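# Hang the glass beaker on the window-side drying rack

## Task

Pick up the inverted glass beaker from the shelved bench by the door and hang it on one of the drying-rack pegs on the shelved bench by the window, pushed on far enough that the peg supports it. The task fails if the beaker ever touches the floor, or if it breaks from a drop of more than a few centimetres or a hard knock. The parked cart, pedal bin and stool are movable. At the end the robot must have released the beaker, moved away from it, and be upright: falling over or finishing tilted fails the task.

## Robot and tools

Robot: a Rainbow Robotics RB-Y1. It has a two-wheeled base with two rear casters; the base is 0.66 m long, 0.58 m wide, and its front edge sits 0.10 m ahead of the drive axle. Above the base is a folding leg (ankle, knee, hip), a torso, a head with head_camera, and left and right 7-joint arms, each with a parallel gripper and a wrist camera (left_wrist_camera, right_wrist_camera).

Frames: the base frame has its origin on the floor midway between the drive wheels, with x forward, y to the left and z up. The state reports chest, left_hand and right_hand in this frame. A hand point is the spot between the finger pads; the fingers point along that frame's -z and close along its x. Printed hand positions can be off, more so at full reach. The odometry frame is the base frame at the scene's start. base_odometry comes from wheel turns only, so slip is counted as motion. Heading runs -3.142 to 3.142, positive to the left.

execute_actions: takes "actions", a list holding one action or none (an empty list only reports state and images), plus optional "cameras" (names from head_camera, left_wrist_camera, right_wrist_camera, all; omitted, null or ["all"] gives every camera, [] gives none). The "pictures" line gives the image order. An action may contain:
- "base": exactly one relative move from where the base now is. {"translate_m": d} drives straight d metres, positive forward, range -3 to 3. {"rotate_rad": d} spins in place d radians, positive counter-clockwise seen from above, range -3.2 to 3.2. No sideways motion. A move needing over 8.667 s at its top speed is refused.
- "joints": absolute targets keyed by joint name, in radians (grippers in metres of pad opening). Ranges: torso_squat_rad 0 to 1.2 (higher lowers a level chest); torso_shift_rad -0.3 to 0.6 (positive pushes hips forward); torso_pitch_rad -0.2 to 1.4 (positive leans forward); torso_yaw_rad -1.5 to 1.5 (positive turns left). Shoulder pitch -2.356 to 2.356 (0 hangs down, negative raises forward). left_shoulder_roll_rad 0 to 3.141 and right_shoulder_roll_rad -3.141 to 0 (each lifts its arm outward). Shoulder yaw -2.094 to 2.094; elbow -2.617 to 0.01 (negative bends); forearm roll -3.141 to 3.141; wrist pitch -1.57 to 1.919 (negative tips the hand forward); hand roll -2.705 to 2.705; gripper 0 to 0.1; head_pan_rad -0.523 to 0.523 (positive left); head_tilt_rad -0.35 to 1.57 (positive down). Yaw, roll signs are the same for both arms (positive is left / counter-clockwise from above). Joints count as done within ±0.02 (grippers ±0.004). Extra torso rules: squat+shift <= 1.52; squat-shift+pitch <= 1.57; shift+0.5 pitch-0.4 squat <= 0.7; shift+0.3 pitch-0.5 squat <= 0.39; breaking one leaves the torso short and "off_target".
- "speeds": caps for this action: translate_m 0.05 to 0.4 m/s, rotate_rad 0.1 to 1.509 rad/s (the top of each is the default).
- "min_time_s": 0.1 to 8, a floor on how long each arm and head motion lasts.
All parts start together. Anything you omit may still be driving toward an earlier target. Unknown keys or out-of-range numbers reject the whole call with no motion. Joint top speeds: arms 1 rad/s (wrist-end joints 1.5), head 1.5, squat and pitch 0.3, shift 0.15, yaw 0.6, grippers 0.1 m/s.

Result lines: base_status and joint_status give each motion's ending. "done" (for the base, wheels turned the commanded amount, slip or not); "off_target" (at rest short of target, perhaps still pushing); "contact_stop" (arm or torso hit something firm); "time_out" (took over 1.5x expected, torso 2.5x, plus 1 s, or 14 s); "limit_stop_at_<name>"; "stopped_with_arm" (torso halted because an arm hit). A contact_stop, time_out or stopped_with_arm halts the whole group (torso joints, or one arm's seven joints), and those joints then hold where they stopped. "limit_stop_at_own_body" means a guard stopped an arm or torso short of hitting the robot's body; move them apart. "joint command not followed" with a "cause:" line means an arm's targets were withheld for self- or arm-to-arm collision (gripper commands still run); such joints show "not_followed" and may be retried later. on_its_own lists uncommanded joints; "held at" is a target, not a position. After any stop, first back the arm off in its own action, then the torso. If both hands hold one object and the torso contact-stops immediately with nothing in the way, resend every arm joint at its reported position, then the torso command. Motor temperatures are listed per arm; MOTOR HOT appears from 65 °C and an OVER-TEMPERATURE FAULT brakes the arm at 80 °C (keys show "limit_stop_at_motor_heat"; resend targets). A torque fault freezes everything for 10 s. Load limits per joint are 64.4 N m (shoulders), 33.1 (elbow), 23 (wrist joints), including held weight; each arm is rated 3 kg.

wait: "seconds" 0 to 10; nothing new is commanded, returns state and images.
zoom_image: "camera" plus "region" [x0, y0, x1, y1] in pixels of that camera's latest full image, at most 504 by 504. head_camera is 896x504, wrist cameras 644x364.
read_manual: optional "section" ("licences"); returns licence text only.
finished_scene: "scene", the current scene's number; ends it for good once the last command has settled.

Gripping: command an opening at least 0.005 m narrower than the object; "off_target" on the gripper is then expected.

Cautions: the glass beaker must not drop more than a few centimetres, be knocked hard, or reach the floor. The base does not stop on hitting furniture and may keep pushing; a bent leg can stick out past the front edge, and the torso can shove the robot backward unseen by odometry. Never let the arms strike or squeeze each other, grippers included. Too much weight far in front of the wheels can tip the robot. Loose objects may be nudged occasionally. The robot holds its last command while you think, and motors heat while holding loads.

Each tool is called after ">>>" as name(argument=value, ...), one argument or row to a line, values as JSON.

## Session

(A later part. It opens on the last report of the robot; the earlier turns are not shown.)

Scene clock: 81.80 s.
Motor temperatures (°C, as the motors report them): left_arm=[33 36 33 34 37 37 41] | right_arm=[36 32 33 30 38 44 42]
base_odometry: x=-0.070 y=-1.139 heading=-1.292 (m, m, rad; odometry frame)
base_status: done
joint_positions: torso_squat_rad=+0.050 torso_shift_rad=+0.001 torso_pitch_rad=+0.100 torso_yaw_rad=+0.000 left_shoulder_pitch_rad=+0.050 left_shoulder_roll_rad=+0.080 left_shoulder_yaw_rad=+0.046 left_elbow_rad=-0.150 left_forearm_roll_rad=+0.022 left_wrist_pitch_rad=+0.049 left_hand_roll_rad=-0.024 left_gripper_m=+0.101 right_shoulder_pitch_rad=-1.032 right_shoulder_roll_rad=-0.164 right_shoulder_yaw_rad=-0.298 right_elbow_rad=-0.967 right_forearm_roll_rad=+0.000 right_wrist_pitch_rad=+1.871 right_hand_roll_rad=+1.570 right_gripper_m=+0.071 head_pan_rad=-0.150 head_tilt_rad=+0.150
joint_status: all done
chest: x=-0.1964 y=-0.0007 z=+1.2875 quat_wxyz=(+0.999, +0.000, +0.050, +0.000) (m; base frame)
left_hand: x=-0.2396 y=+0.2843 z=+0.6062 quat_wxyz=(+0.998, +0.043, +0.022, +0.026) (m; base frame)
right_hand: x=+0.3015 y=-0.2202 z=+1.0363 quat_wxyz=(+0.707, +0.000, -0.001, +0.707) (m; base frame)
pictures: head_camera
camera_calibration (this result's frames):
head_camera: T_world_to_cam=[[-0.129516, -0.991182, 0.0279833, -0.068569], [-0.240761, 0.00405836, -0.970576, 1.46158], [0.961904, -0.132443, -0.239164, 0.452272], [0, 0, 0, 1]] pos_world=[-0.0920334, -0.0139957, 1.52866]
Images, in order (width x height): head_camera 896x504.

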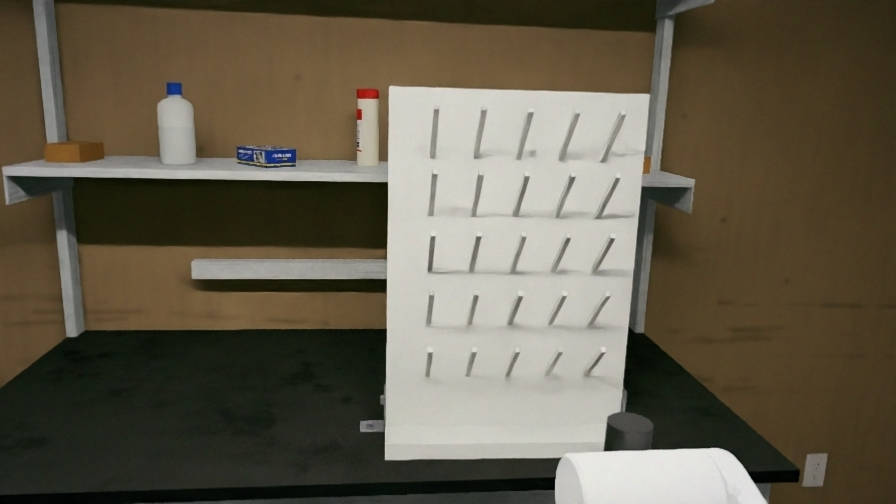

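>>> zoom_image(
  camera="head_camera",
  region=[380, 270, 660, 470],
)

>>> zoom_image(
  camera="head_camera",
  region=[380, 80, 660, 280],
)

Region (380, 270, 660, 470) of head_camera's 896x504 image, scaled by 1.800, with more detail than that image has; it fills the top 360 rows of this view, and the rest is white.

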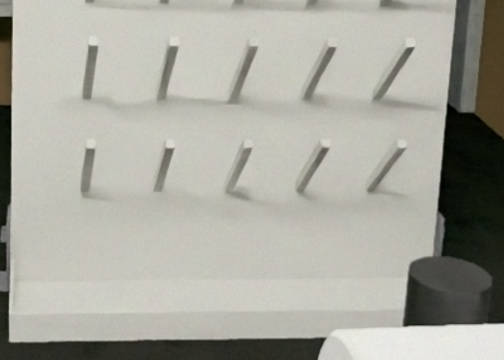

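Region (380, 80, 660, 280) of head_camera's 896x504 image, scaled by 1.800, with more detail than that image has; it fills the top 360 rows of this view, and the rest is white.

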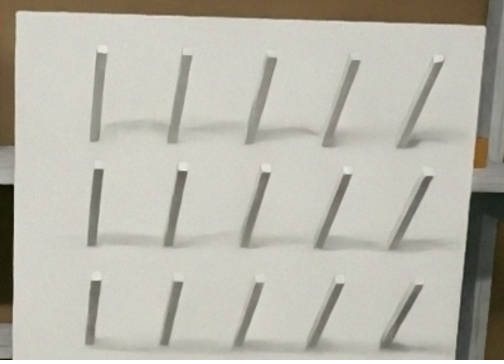

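>>> execute_actions(
  actions=[
    {"base":{"translate_m":0.38},"speeds":{"translate_m":0.2},"joints":{"torso_squat_rad":0.3,"right_shoulder_pitch_rad":-0.82,"right_shoulder_roll_rad":-0.106,"right_shoulder_yaw_rad":-0.253,"right_elbow_rad":-1.573,"right_wrist_pitch_rad":1.389,"right_hand_roll_rad":-1.57,"head_tilt_rad":0.45,"head_pan_rad":-0.25},"min_time_s":2.5},
  ],
  cameras=["head_camera","right_wrist_camera"],
)

Scene clock: 91.40 s.
Motor temperatures (°C, as the motors report them): left_arm=[33 36 33 34 37 37 41] | right_arm=[36 32 33 30 38 44 42]
base_odometry: x=+0.035 y=-1.504 heading=-1.291 (m, m, rad; odometry frame)
base_status: done
joint_positions: torso_squat_rad=+0.300 torso_shift_rad=+0.001 torso_pitch_rad=+0.100 torso_yaw_rad=+0.000 left_shoulder_pitch_rad=+0.050 left_shoulder_roll_rad=+0.080 left_shoulder_yaw_rad=+0.046 left_elbow_rad=-0.150 left_forearm_roll_rad=+0.022 left_wrist_pitch_rad=+0.049 left_hand_roll_rad=-0.024 left_gripper_m=+0.101 right_shoulder_pitch_rad=-0.820 right_shoulder_roll_rad=-0.106 right_shoulder_yaw_rad=-0.253 right_elbow_rad=-1.573 right_forearm_roll_rad=+0.000 right_wrist_pitch_rad=+1.389 right_hand_roll_rad=-1.570 right_gripper_m=+0.071 head_pan_rad=-0.250 head_tilt_rad=+0.450
joint_status: all done
chest: x=-0.1964 y=-0.0007 z=+1.2571 quat_wxyz=(+0.999, +0.000, +0.050, +0.000) (m; base frame)
left_hand: x=-0.2397 y=+0.2843 z=+0.5758 quat_wxyz=(+0.998, +0.043, +0.022, +0.026) (m; base frame)
right_hand: x=+0.4048 y=-0.2209 z=+1.1347 quat_wxyz=(+0.641, +0.299, -0.299, -0.641) (m; base frame)
pictures: head_camera, right_wrist_camera
camera_calibration (this result's frames):
head_camera: T_world_to_cam=[[-0.224145, -0.974047, 0.0314875, -0.0874114], [-0.506964, 0.0889452, -0.857366, 1.22639], [0.832314, -0.208137, -0.513743, 0.824179], [0, 0, 0, 1]] pos_world=[-0.0838311, -0.0226827, 1.47764]
right_wrist_camera: T_world_to_cam=[[0.0502663, 0.997376, 0.0521033, 0.151019], [-0.00138344, -0.0520996, 0.998641, -1.11192], [0.998735, -0.0502701, -0.00123904, -0.327023], [0, 0, 0, 1]] pos_world=[0.31748, -0.224993, 1.10214]
Images, in order (width x height): head_camera 896x504, right_wrist_camera 644x364.

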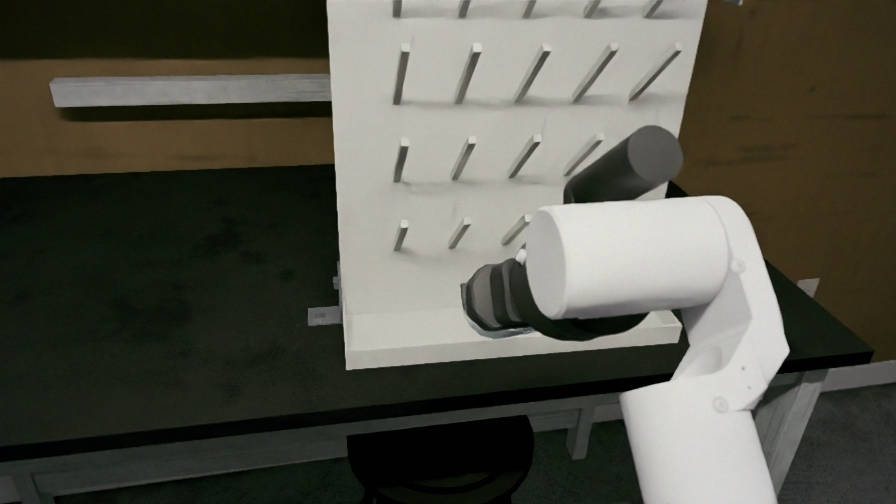

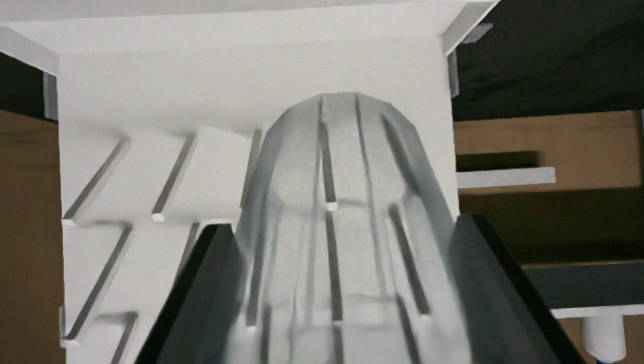

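>>> execute_actions(
  actions=[
    {"base":{"translate_m":0.09},"joints":{"torso_squat_rad":0.17}},
  ],
  cameras=["right_wrist_camera"],
)

Scene clock: 93.73 s.
Motor temperatures (°C, as the motors report them): left_arm=[33 36 33 34 37 37 41] | right_arm=[36 32 33 30 38 44 42]
base_odometry: x=+0.060 y=-1.591 heading=-1.290 (m, m, rad; odometry frame)
base_status: done
joint_positions: torso_squat_rad=+0.170 torso_shift_rad=+0.001 torso_pitch_rad=+0.100 torso_yaw_rad=+0.000 left_shoulder_pitch_rad=+0.050 left_shoulder_roll_rad=+0.080 left_shoulder_yaw_rad=+0.046 left_elbow_rad=-0.150 left_forearm_roll_rad=+0.022 left_wrist_pitch_rad=+0.049 left_hand_roll_rad=-0.024 left_gripper_m=+0.101 right_shoulder_pitch_rad=-0.820 right_shoulder_roll_rad=-0.106 right_shoulder_yaw_rad=-0.253 right_elbow_rad=-1.573 right_forearm_roll_rad=+0.000 right_wrist_pitch_rad=+1.389 right_hand_roll_rad=-1.570 right_gripper_m=+0.071 head_pan_rad=-0.250 head_tilt_rad=+0.450
joint_status: all done
chest: x=-0.1962 y=-0.0007 z=+1.2783 quat_wxyz=(+0.999, +0.000, +0.050, +0.000) (m; base frame)
left_hand: x=-0.2397 y=+0.2843 z=+0.5970 quat_wxyz=(+0.998, +0.043, +0.023, +0.026) (m; base frame)
right_hand: x=+0.4049 y=-0.2210 z=+1.1556 quat_wxyz=(+0.641, +0.299, -0.299, -0.641) (m; base frame)
pictures: right_wrist_camera
camera_calibration (this result's frames):
right_wrist_camera: T_world_to_cam=[[0.0503223, 0.997373, 0.0520999, 0.149934], [-0.000993533, -0.0521159, 0.998641, -1.13295], [0.998733, -0.0503056, -0.00163167, -0.326687], [0, 0, 0, 1]] pos_world=[0.317602, -0.225019, 1.12307]
Images, in order (width x height): right_wrist_camera 644x364.

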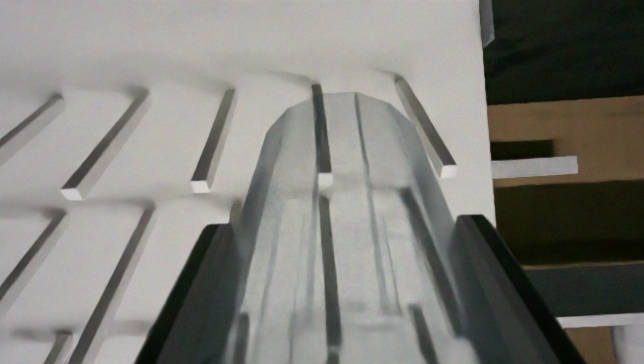

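>>> execute_actions(
  actions=[
    {"base":{"translate_m":0.045},"speeds":{"translate_m":0.06},"joints":{"torso_yaw_rad":-0.022}},
  ],
  cameras=["right_wrist_camera"],
)

Scene clock: 95.77 s.
Motor temperatures (°C, as the motors report them): left_arm=[33 36 33 34 37 37 41] | right_arm=[36 32 33 30 38 44 42]
base_odometry: x=+0.073 y=-1.634 heading=-1.290 (m, m, rad; odometry frame)
base_status: done
joint_positions: torso_squat_rad=+0.170 torso_shift_rad=+0.001 torso_pitch_rad=+0.100 torso_yaw_rad=-0.022 left_shoulder_pitch_rad=+0.050 left_shoulder_roll_rad=+0.080 left_shoulder_yaw_rad=+0.046 left_elbow_rad=-0.150 left_forearm_roll_rad=+0.022 left_wrist_pitch_rad=+0.049 left_hand_roll_rad=-0.024 left_gripper_m=+0.101 right_shoulder_pitch_rad=-0.820 right_shoulder_roll_rad=-0.106 right_shoulder_yaw_rad=-0.253 right_elbow_rad=-1.573 right_forearm_roll_rad=+0.000 right_wrist_pitch_rad=+1.389 right_hand_roll_rad=-1.570 right_gripper_m=+0.071 head_pan_rad=-0.250 head_tilt_rad=+0.450
joint_status: all done
chest: x=-0.1964 y=-0.0007 z=+1.2783 quat_wxyz=(+0.999, +0.000, +0.050, -0.011) (m; base frame)
left_hand: x=-0.2335 y=+0.2837 z=+0.5964 quat_wxyz=(+0.999, +0.042, +0.022, +0.015) (m; base frame)
right_hand: x=+0.3998 y=-0.2343 z=+1.1562 quat_wxyz=(+0.634, +0.295, -0.303, -0.647) (m; base frame)
pictures: right_wrist_camera
camera_calibration (this result's frames):
right_wrist_camera: T_world_to_cam=[[0.072075, 0.996151, 0.0498817, 0.157051], [-0.00233608, -0.049843, 0.998754, -1.13335], [0.997396, -0.0721017, -0.00126534, -0.327235], [0, 0, 0, 1]] pos_world=[0.312416, -0.23653, 1.12369]
Images, in order (width x height): right_wrist_camera 644x364.

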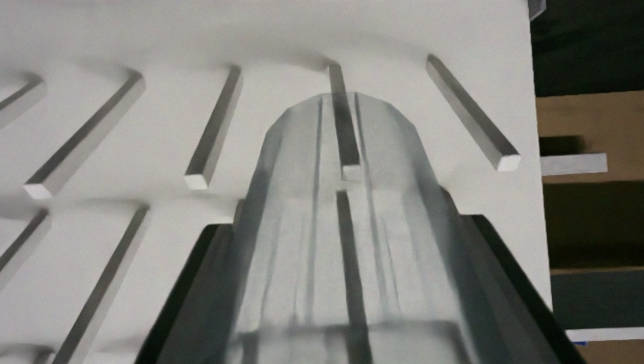

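>>> execute_actions(
  actions=[
    {"base":{"translate_m":0.03},"speeds":{"translate_m":0.05},"joints":{"torso_squat_rad":0.345}},
  ],
  cameras=["right_wrist_camera"],
)

Scene clock: 97.70 s.
Motor temperatures (°C, as the motors report them): left_arm=[33 36 33 34 37 37 41] | right_arm=[36 32 33 30 38 44 42]
base_odometry: x=+0.081 y=-1.663 heading=-1.289 (m, m, rad; odometry frame)
base_status: done
joint_positions: torso_squat_rad=+0.345 torso_shift_rad=+0.001 torso_pitch_rad=+0.100 torso_yaw_rad=-0.022 left_shoulder_pitch_rad=+0.050 left_shoulder_roll_rad=+0.080 left_shoulder_yaw_rad=+0.046 left_elbow_rad=-0.150 left_forearm_roll_rad=+0.022 left_wrist_pitch_rad=+0.049 left_hand_roll_rad=-0.024 left_gripper_m=+0.101 right_shoulder_pitch_rad=-0.820 right_shoulder_roll_rad=-0.106 right_shoulder_yaw_rad=-0.253 right_elbow_rad=-1.573 right_forearm_roll_rad=+0.000 right_wrist_pitch_rad=+1.389 right_hand_roll_rad=-1.570 right_gripper_m=+0.071 head_pan_rad=-0.250 head_tilt_rad=+0.450
joint_status: all done
chest: x=-0.1966 y=-0.0007 z=+1.2471 quat_wxyz=(+0.999, +0.000, +0.050, -0.011) (m; base frame)
left_hand: x=-0.2334 y=+0.2837 z=+0.5652 quat_wxyz=(+0.999, +0.042, +0.022, +0.015) (m; base frame)
right_hand: x=+0.3996 y=-0.2343 z=+1.1252 quat_wxyz=(+0.634, +0.295, -0.303, -0.647) (m; base frame)
pictures: right_wrist_camera
camera_calibration (this result's frames):
right_wrist_camera: T_world_to_cam=[[0.0720626, 0.996151, 0.0499017, 0.158571], [-0.002619, -0.0498426, 0.998754, -1.10229], [0.997397, -0.0721034, -0.000982871, -0.327453], [0, 0, 0, 1]] pos_world=[0.312286, -0.236513, 1.09268]
Images, in order (width x height): right_wrist_camera 644x364.

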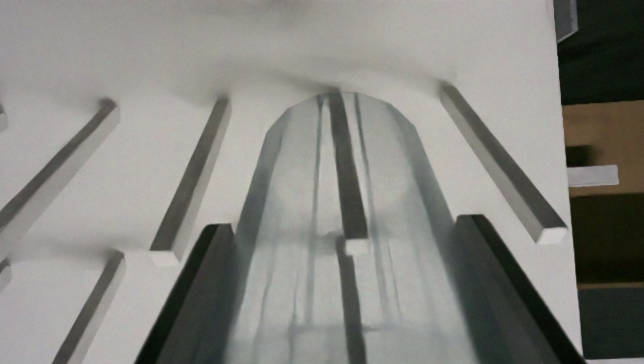

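>>> execute_actions(
  actions=[
    {"base":{"translate_m":0.026},"speeds":{"translate_m":0.05},"joints":{"torso_squat_rad":0.465}},
  ],
  cameras=["right_wrist_camera","head_camera"],
)

Scene clock: 99.10 s.
Motor temperatures (°C, as the motors report them): left_arm=[33 36 33 34 37 37 41] | right_arm=[36 32 33 30 38 44 42]
base_odometry: x=+0.088 y=-1.688 heading=-1.288 (m, m, rad; odometry frame)
base_status: done
joint_positions: torso_squat_rad=+0.465 torso_shift_rad=+0.001 torso_pitch_rad=+0.100 torso_yaw_rad=-0.022 left_shoulder_pitch_rad=+0.050 left_shoulder_roll_rad=+0.080 left_shoulder_yaw_rad=+0.046 left_elbow_rad=-0.150 left_forearm_roll_rad=+0.022 left_wrist_pitch_rad=+0.049 left_hand_roll_rad=-0.024 left_gripper_m=+0.101 right_shoulder_pitch_rad=-0.820 right_shoulder_roll_rad=-0.106 right_shoulder_yaw_rad=-0.253 right_elbow_rad=-1.573 right_forearm_roll_rad=+0.000 right_wrist_pitch_rad=+1.389 right_hand_roll_rad=-1.570 right_gripper_m=+0.071 head_pan_rad=-0.250 head_tilt_rad=+0.450
joint_status: all done
chest: x=-0.1965 y=-0.0007 z=+1.2141 quat_wxyz=(+0.999, +0.000, +0.050, -0.011) (m; base frame)
left_hand: x=-0.2335 y=+0.2837 z=+0.5321 quat_wxyz=(+0.999, +0.042, +0.022, +0.015) (m; base frame)
right_hand: x=+0.3997 y=-0.2343 z=+1.0920 quat_wxyz=(+0.634, +0.295, -0.303, -0.647) (m; base frame)
pictures: head_camera, right_wrist_camera
camera_calibration (this result's frames):
head_camera: T_world_to_cam=[[-0.245419, -0.968835, 0.0336033, -0.0927922], [-0.504875, 0.0981463, -0.857595, 1.19014], [0.82757, -0.227435, -0.513227, 0.800552], [0, 0, 0, 1]] pos_world=[-0.0844159, -0.0246341, 1.43464]
right_wrist_camera: T_world_to_cam=[[0.0720773, 0.996151, 0.0498897, 0.160214], [-0.00243544, -0.0498438, 0.998754, -1.06922], [0.997396, -0.072109, -0.00116655, -0.327336], [0, 0, 0, 1]] pos_world=[0.312332, -0.236496, 1.05951]
Images, in order (width x height): head_camera 896x504, right_wrist_camera 644x364.

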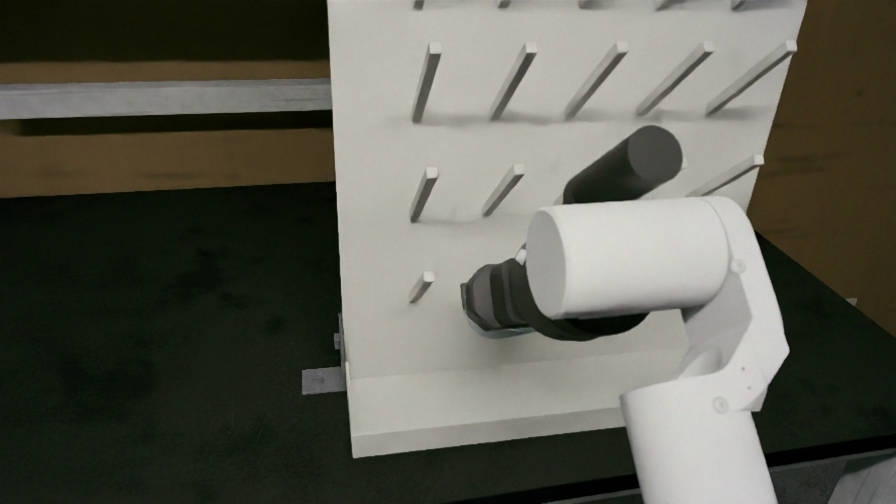

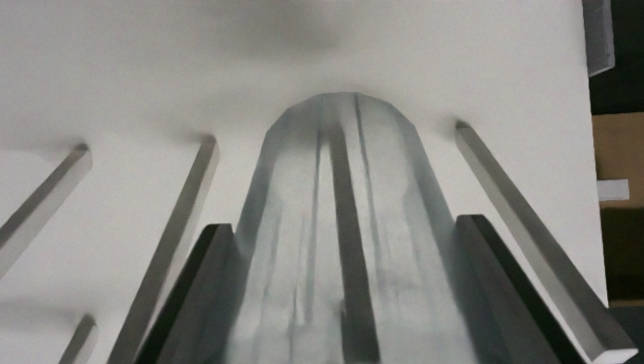

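>>> execute_actions(
  actions=[
    {"joints":{"torso_squat_rad":0.487}},
  ],
  cameras=[],
)

>>> execute_actions(
  actions=[
    {"joints":{"right_gripper_m":0.09}},
  ],
  cameras=["right_wrist_camera"],
)

Scene clock: 100.03 s.
Motor temperatures (°C, as the motors report them): left_arm=[33 36 33 34 37 37 41] | right_arm=[36 32 33 30 38 44 42]
base_odometry: x=+0.088 y=-1.688 heading=-1.288 (m, m, rad; odometry frame)
base_status: not commanded
joint_positions: torso_squat_rad=+0.487 torso_shift_rad=+0.001 torso_pitch_rad=+0.099 torso_yaw_rad=-0.022 left_shoulder_pitch_rad=+0.050 left_shoulder_roll_rad=+0.080 left_shoulder_yaw_rad=+0.046 left_elbow_rad=-0.150 left_forearm_roll_rad=+0.022 left_wrist_pitch_rad=+0.049 left_hand_roll_rad=-0.024 left_gripper_m=+0.101 right_shoulder_pitch_rad=-0.822 right_shoulder_roll_rad=-0.106 right_shoulder_yaw_rad=-0.253 right_elbow_rad=-1.575 right_forearm_roll_rad=+0.000 right_wrist_pitch_rad=+1.388 right_hand_roll_rad=-1.570 right_gripper_m=+0.071 head_pan_rad=-0.250 head_tilt_rad=+0.450
joint_status: all done
chest: x=-0.1967 y=-0.0006 z=+1.2070 quat_wxyz=(+0.999, +0.000, +0.050, -0.011) (m; base frame)
left_hand: x=-0.2334 y=+0.2837 z=+0.5250 quat_wxyz=(+0.999, +0.042, +0.022, +0.015) (m; base frame)
right_hand: x=+0.4001 y=-0.2337 z=+1.0874 quat_wxyz=(+0.634, +0.297, -0.304, -0.646) (m; base frame)
pictures: none
No camera images: the call's "cameras" was empty. Leave "cameras" out to get every camera's image.

Scene clock: 100.83 s.
Motor temperatures (°C, as the motors report them): left_arm=[33 36 33 34 37 37 41] | right_arm=[36 32 33 30 38 44 42]
base_odometry: x=+0.088 y=-1.688 heading=-1.288 (m, m, rad; odometry frame)
base_status: not commanded
joint_positions: torso_squat_rad=+0.487 torso_shift_rad=+0.001 torso_pitch_rad=+0.100 torso_yaw_rad=-0.022 left_shoulder_pitch_rad=+0.050 left_shoulder_roll_rad=+0.080 left_shoulder_yaw_rad=+0.046 left_elbow_rad=-0.150 left_forearm_roll_rad=+0.022 left_wrist_pitch_rad=+0.049 left_hand_roll_rad=-0.024 left_gripper_m=+0.101 right_shoulder_pitch_rad=-0.821 right_shoulder_roll_rad=-0.106 right_shoulder_yaw_rad=-0.253 right_elbow_rad=-1.573 right_forearm_roll_rad=+0.000 right_wrist_pitch_rad=+1.389 right_hand_roll_rad=-1.570 right_gripper_m=+0.090 head_pan_rad=-0.250 head_tilt_rad=+0.450
joint_status: all done
chest: x=-0.1967 y=-0.0006 z=+1.2070 quat_wxyz=(+0.999, +0.000, +0.050, -0.011) (m; base frame)
left_hand: x=-0.2335 y=+0.2837 z=+0.5250 quat_wxyz=(+0.999, +0.042, +0.022, +0.015) (m; base frame)
right_hand: x=+0.3997 y=-0.2341 z=+1.0856 quat_wxyz=(+0.634, +0.296, -0.303, -0.647) (m; base frame)
pictures: right_wrist_camera
camera_calibration (this result's frames):
right_wrist_camera: T_world_to_cam=[[0.0716583, 0.996183, 0.0498422, 0.160545], [-0.00359924, -0.0497121, 0.998757, -1.06226], [0.997423, -0.0717486, 0.0000232198, -0.328529], [0, 0, 0, 1]] pos_world=[0.312355, -0.236311, 1.05295]
Images, in order (width x height): right_wrist_camera 644x364.

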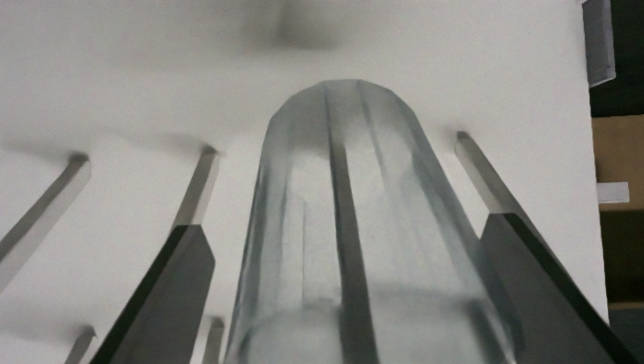

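It settled on the peg. Opening fully and backing away.

>>> execute_actions(
  actions=[
    {"base":{"translate_m":-0.5},"joints":{"right_gripper_m":0.1}},
  ],
  cameras=["right_wrist_camera","head_camera"],
)

Scene clock: 104.00 s.
Motor temperatures (°C, as the motors report them): left_arm=[33 36 33 34 37 37 41] | right_arm=[36 32 33 30 38 44 42]
base_odometry: x=-0.051 y=-1.208 heading=-1.287 (m, m, rad; odometry frame)
base_status: done
joint_positions: torso_squat_rad=+0.487 torso_shift_rad=+0.001 torso_pitch_rad=+0.100 torso_yaw_rad=-0.022 left_shoulder_pitch_rad=+0.050 left_shoulder_roll_rad=+0.080 left_shoulder_yaw_rad=+0.046 left_elbow_rad=-0.150 left_forearm_roll_rad=+0.022 left_wrist_pitch_rad=+0.049 left_hand_roll_rad=-0.024 left_gripper_m=+0.101 right_shoulder_pitch_rad=-0.820 right_shoulder_roll_rad=-0.106 right_shoulder_yaw_rad=-0.253 right_elbow_rad=-1.573 right_forearm_roll_rad=+0.000 right_wrist_pitch_rad=+1.389 right_hand_roll_rad=-1.570 right_gripper_m=+0.100 head_pan_rad=-0.250 head_tilt_rad=+0.450
joint_status: all done
chest: x=-0.1966 y=-0.0006 z=+1.2070 quat_wxyz=(+0.999, +0.000, +0.050, -0.011) (m; base frame)
left_hand: x=-0.2336 y=+0.2837 z=+0.5251 quat_wxyz=(+0.999, +0.042, +0.022, +0.015) (m; base frame)
right_hand: x=+0.3997 y=-0.2341 z=+1.0852 quat_wxyz=(+0.634, +0.295, -0.303, -0.647) (m; base frame)
pictures: head_camera, right_wrist_camera
camera_calibration (this result's frames):
head_camera: T_world_to_cam=[[-0.245396, -0.968838, 0.033657, -0.0925899], [-0.504815, 0.0980701, -0.857639, 1.1841], [0.827613, -0.227452, -0.51315, 0.796912], [0, 0, 0, 1]] pos_world=[-0.0845034, -0.0245706, 1.42758]
right_wrist_camera: T_world_to_cam=[[0.0717962, 0.996176, 0.0497894, 0.160624], [-0.00297939, -0.0497038, 0.99876, -1.06218], [0.997415, -0.0718555, -0.000600544, -0.327893], [0, 0, 0, 1]] pos_world=[0.312348, -0.236364, 1.05266]
Images, in order (width x height): head_camera 896x504, right_wrist_camera 644x364.

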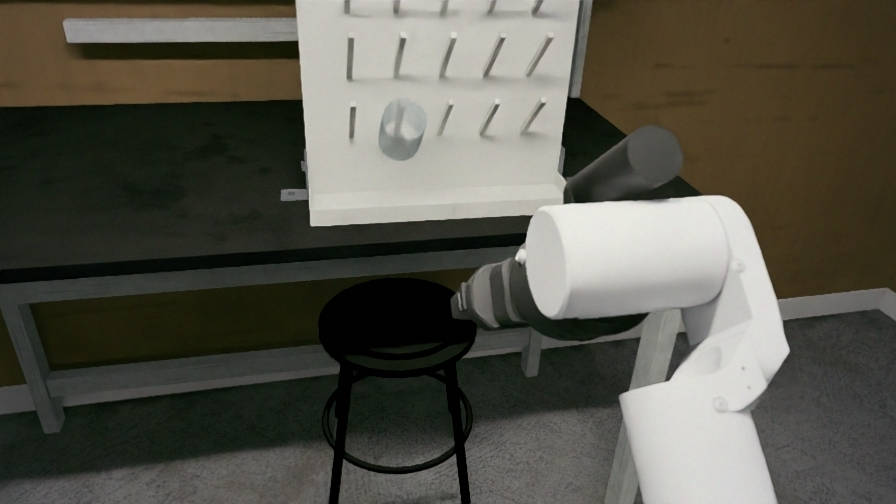

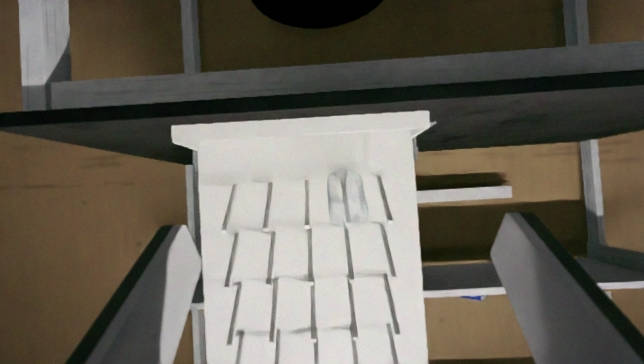

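>>> finished_scene(
  scene=1,
)

The scene is finished: the task was done.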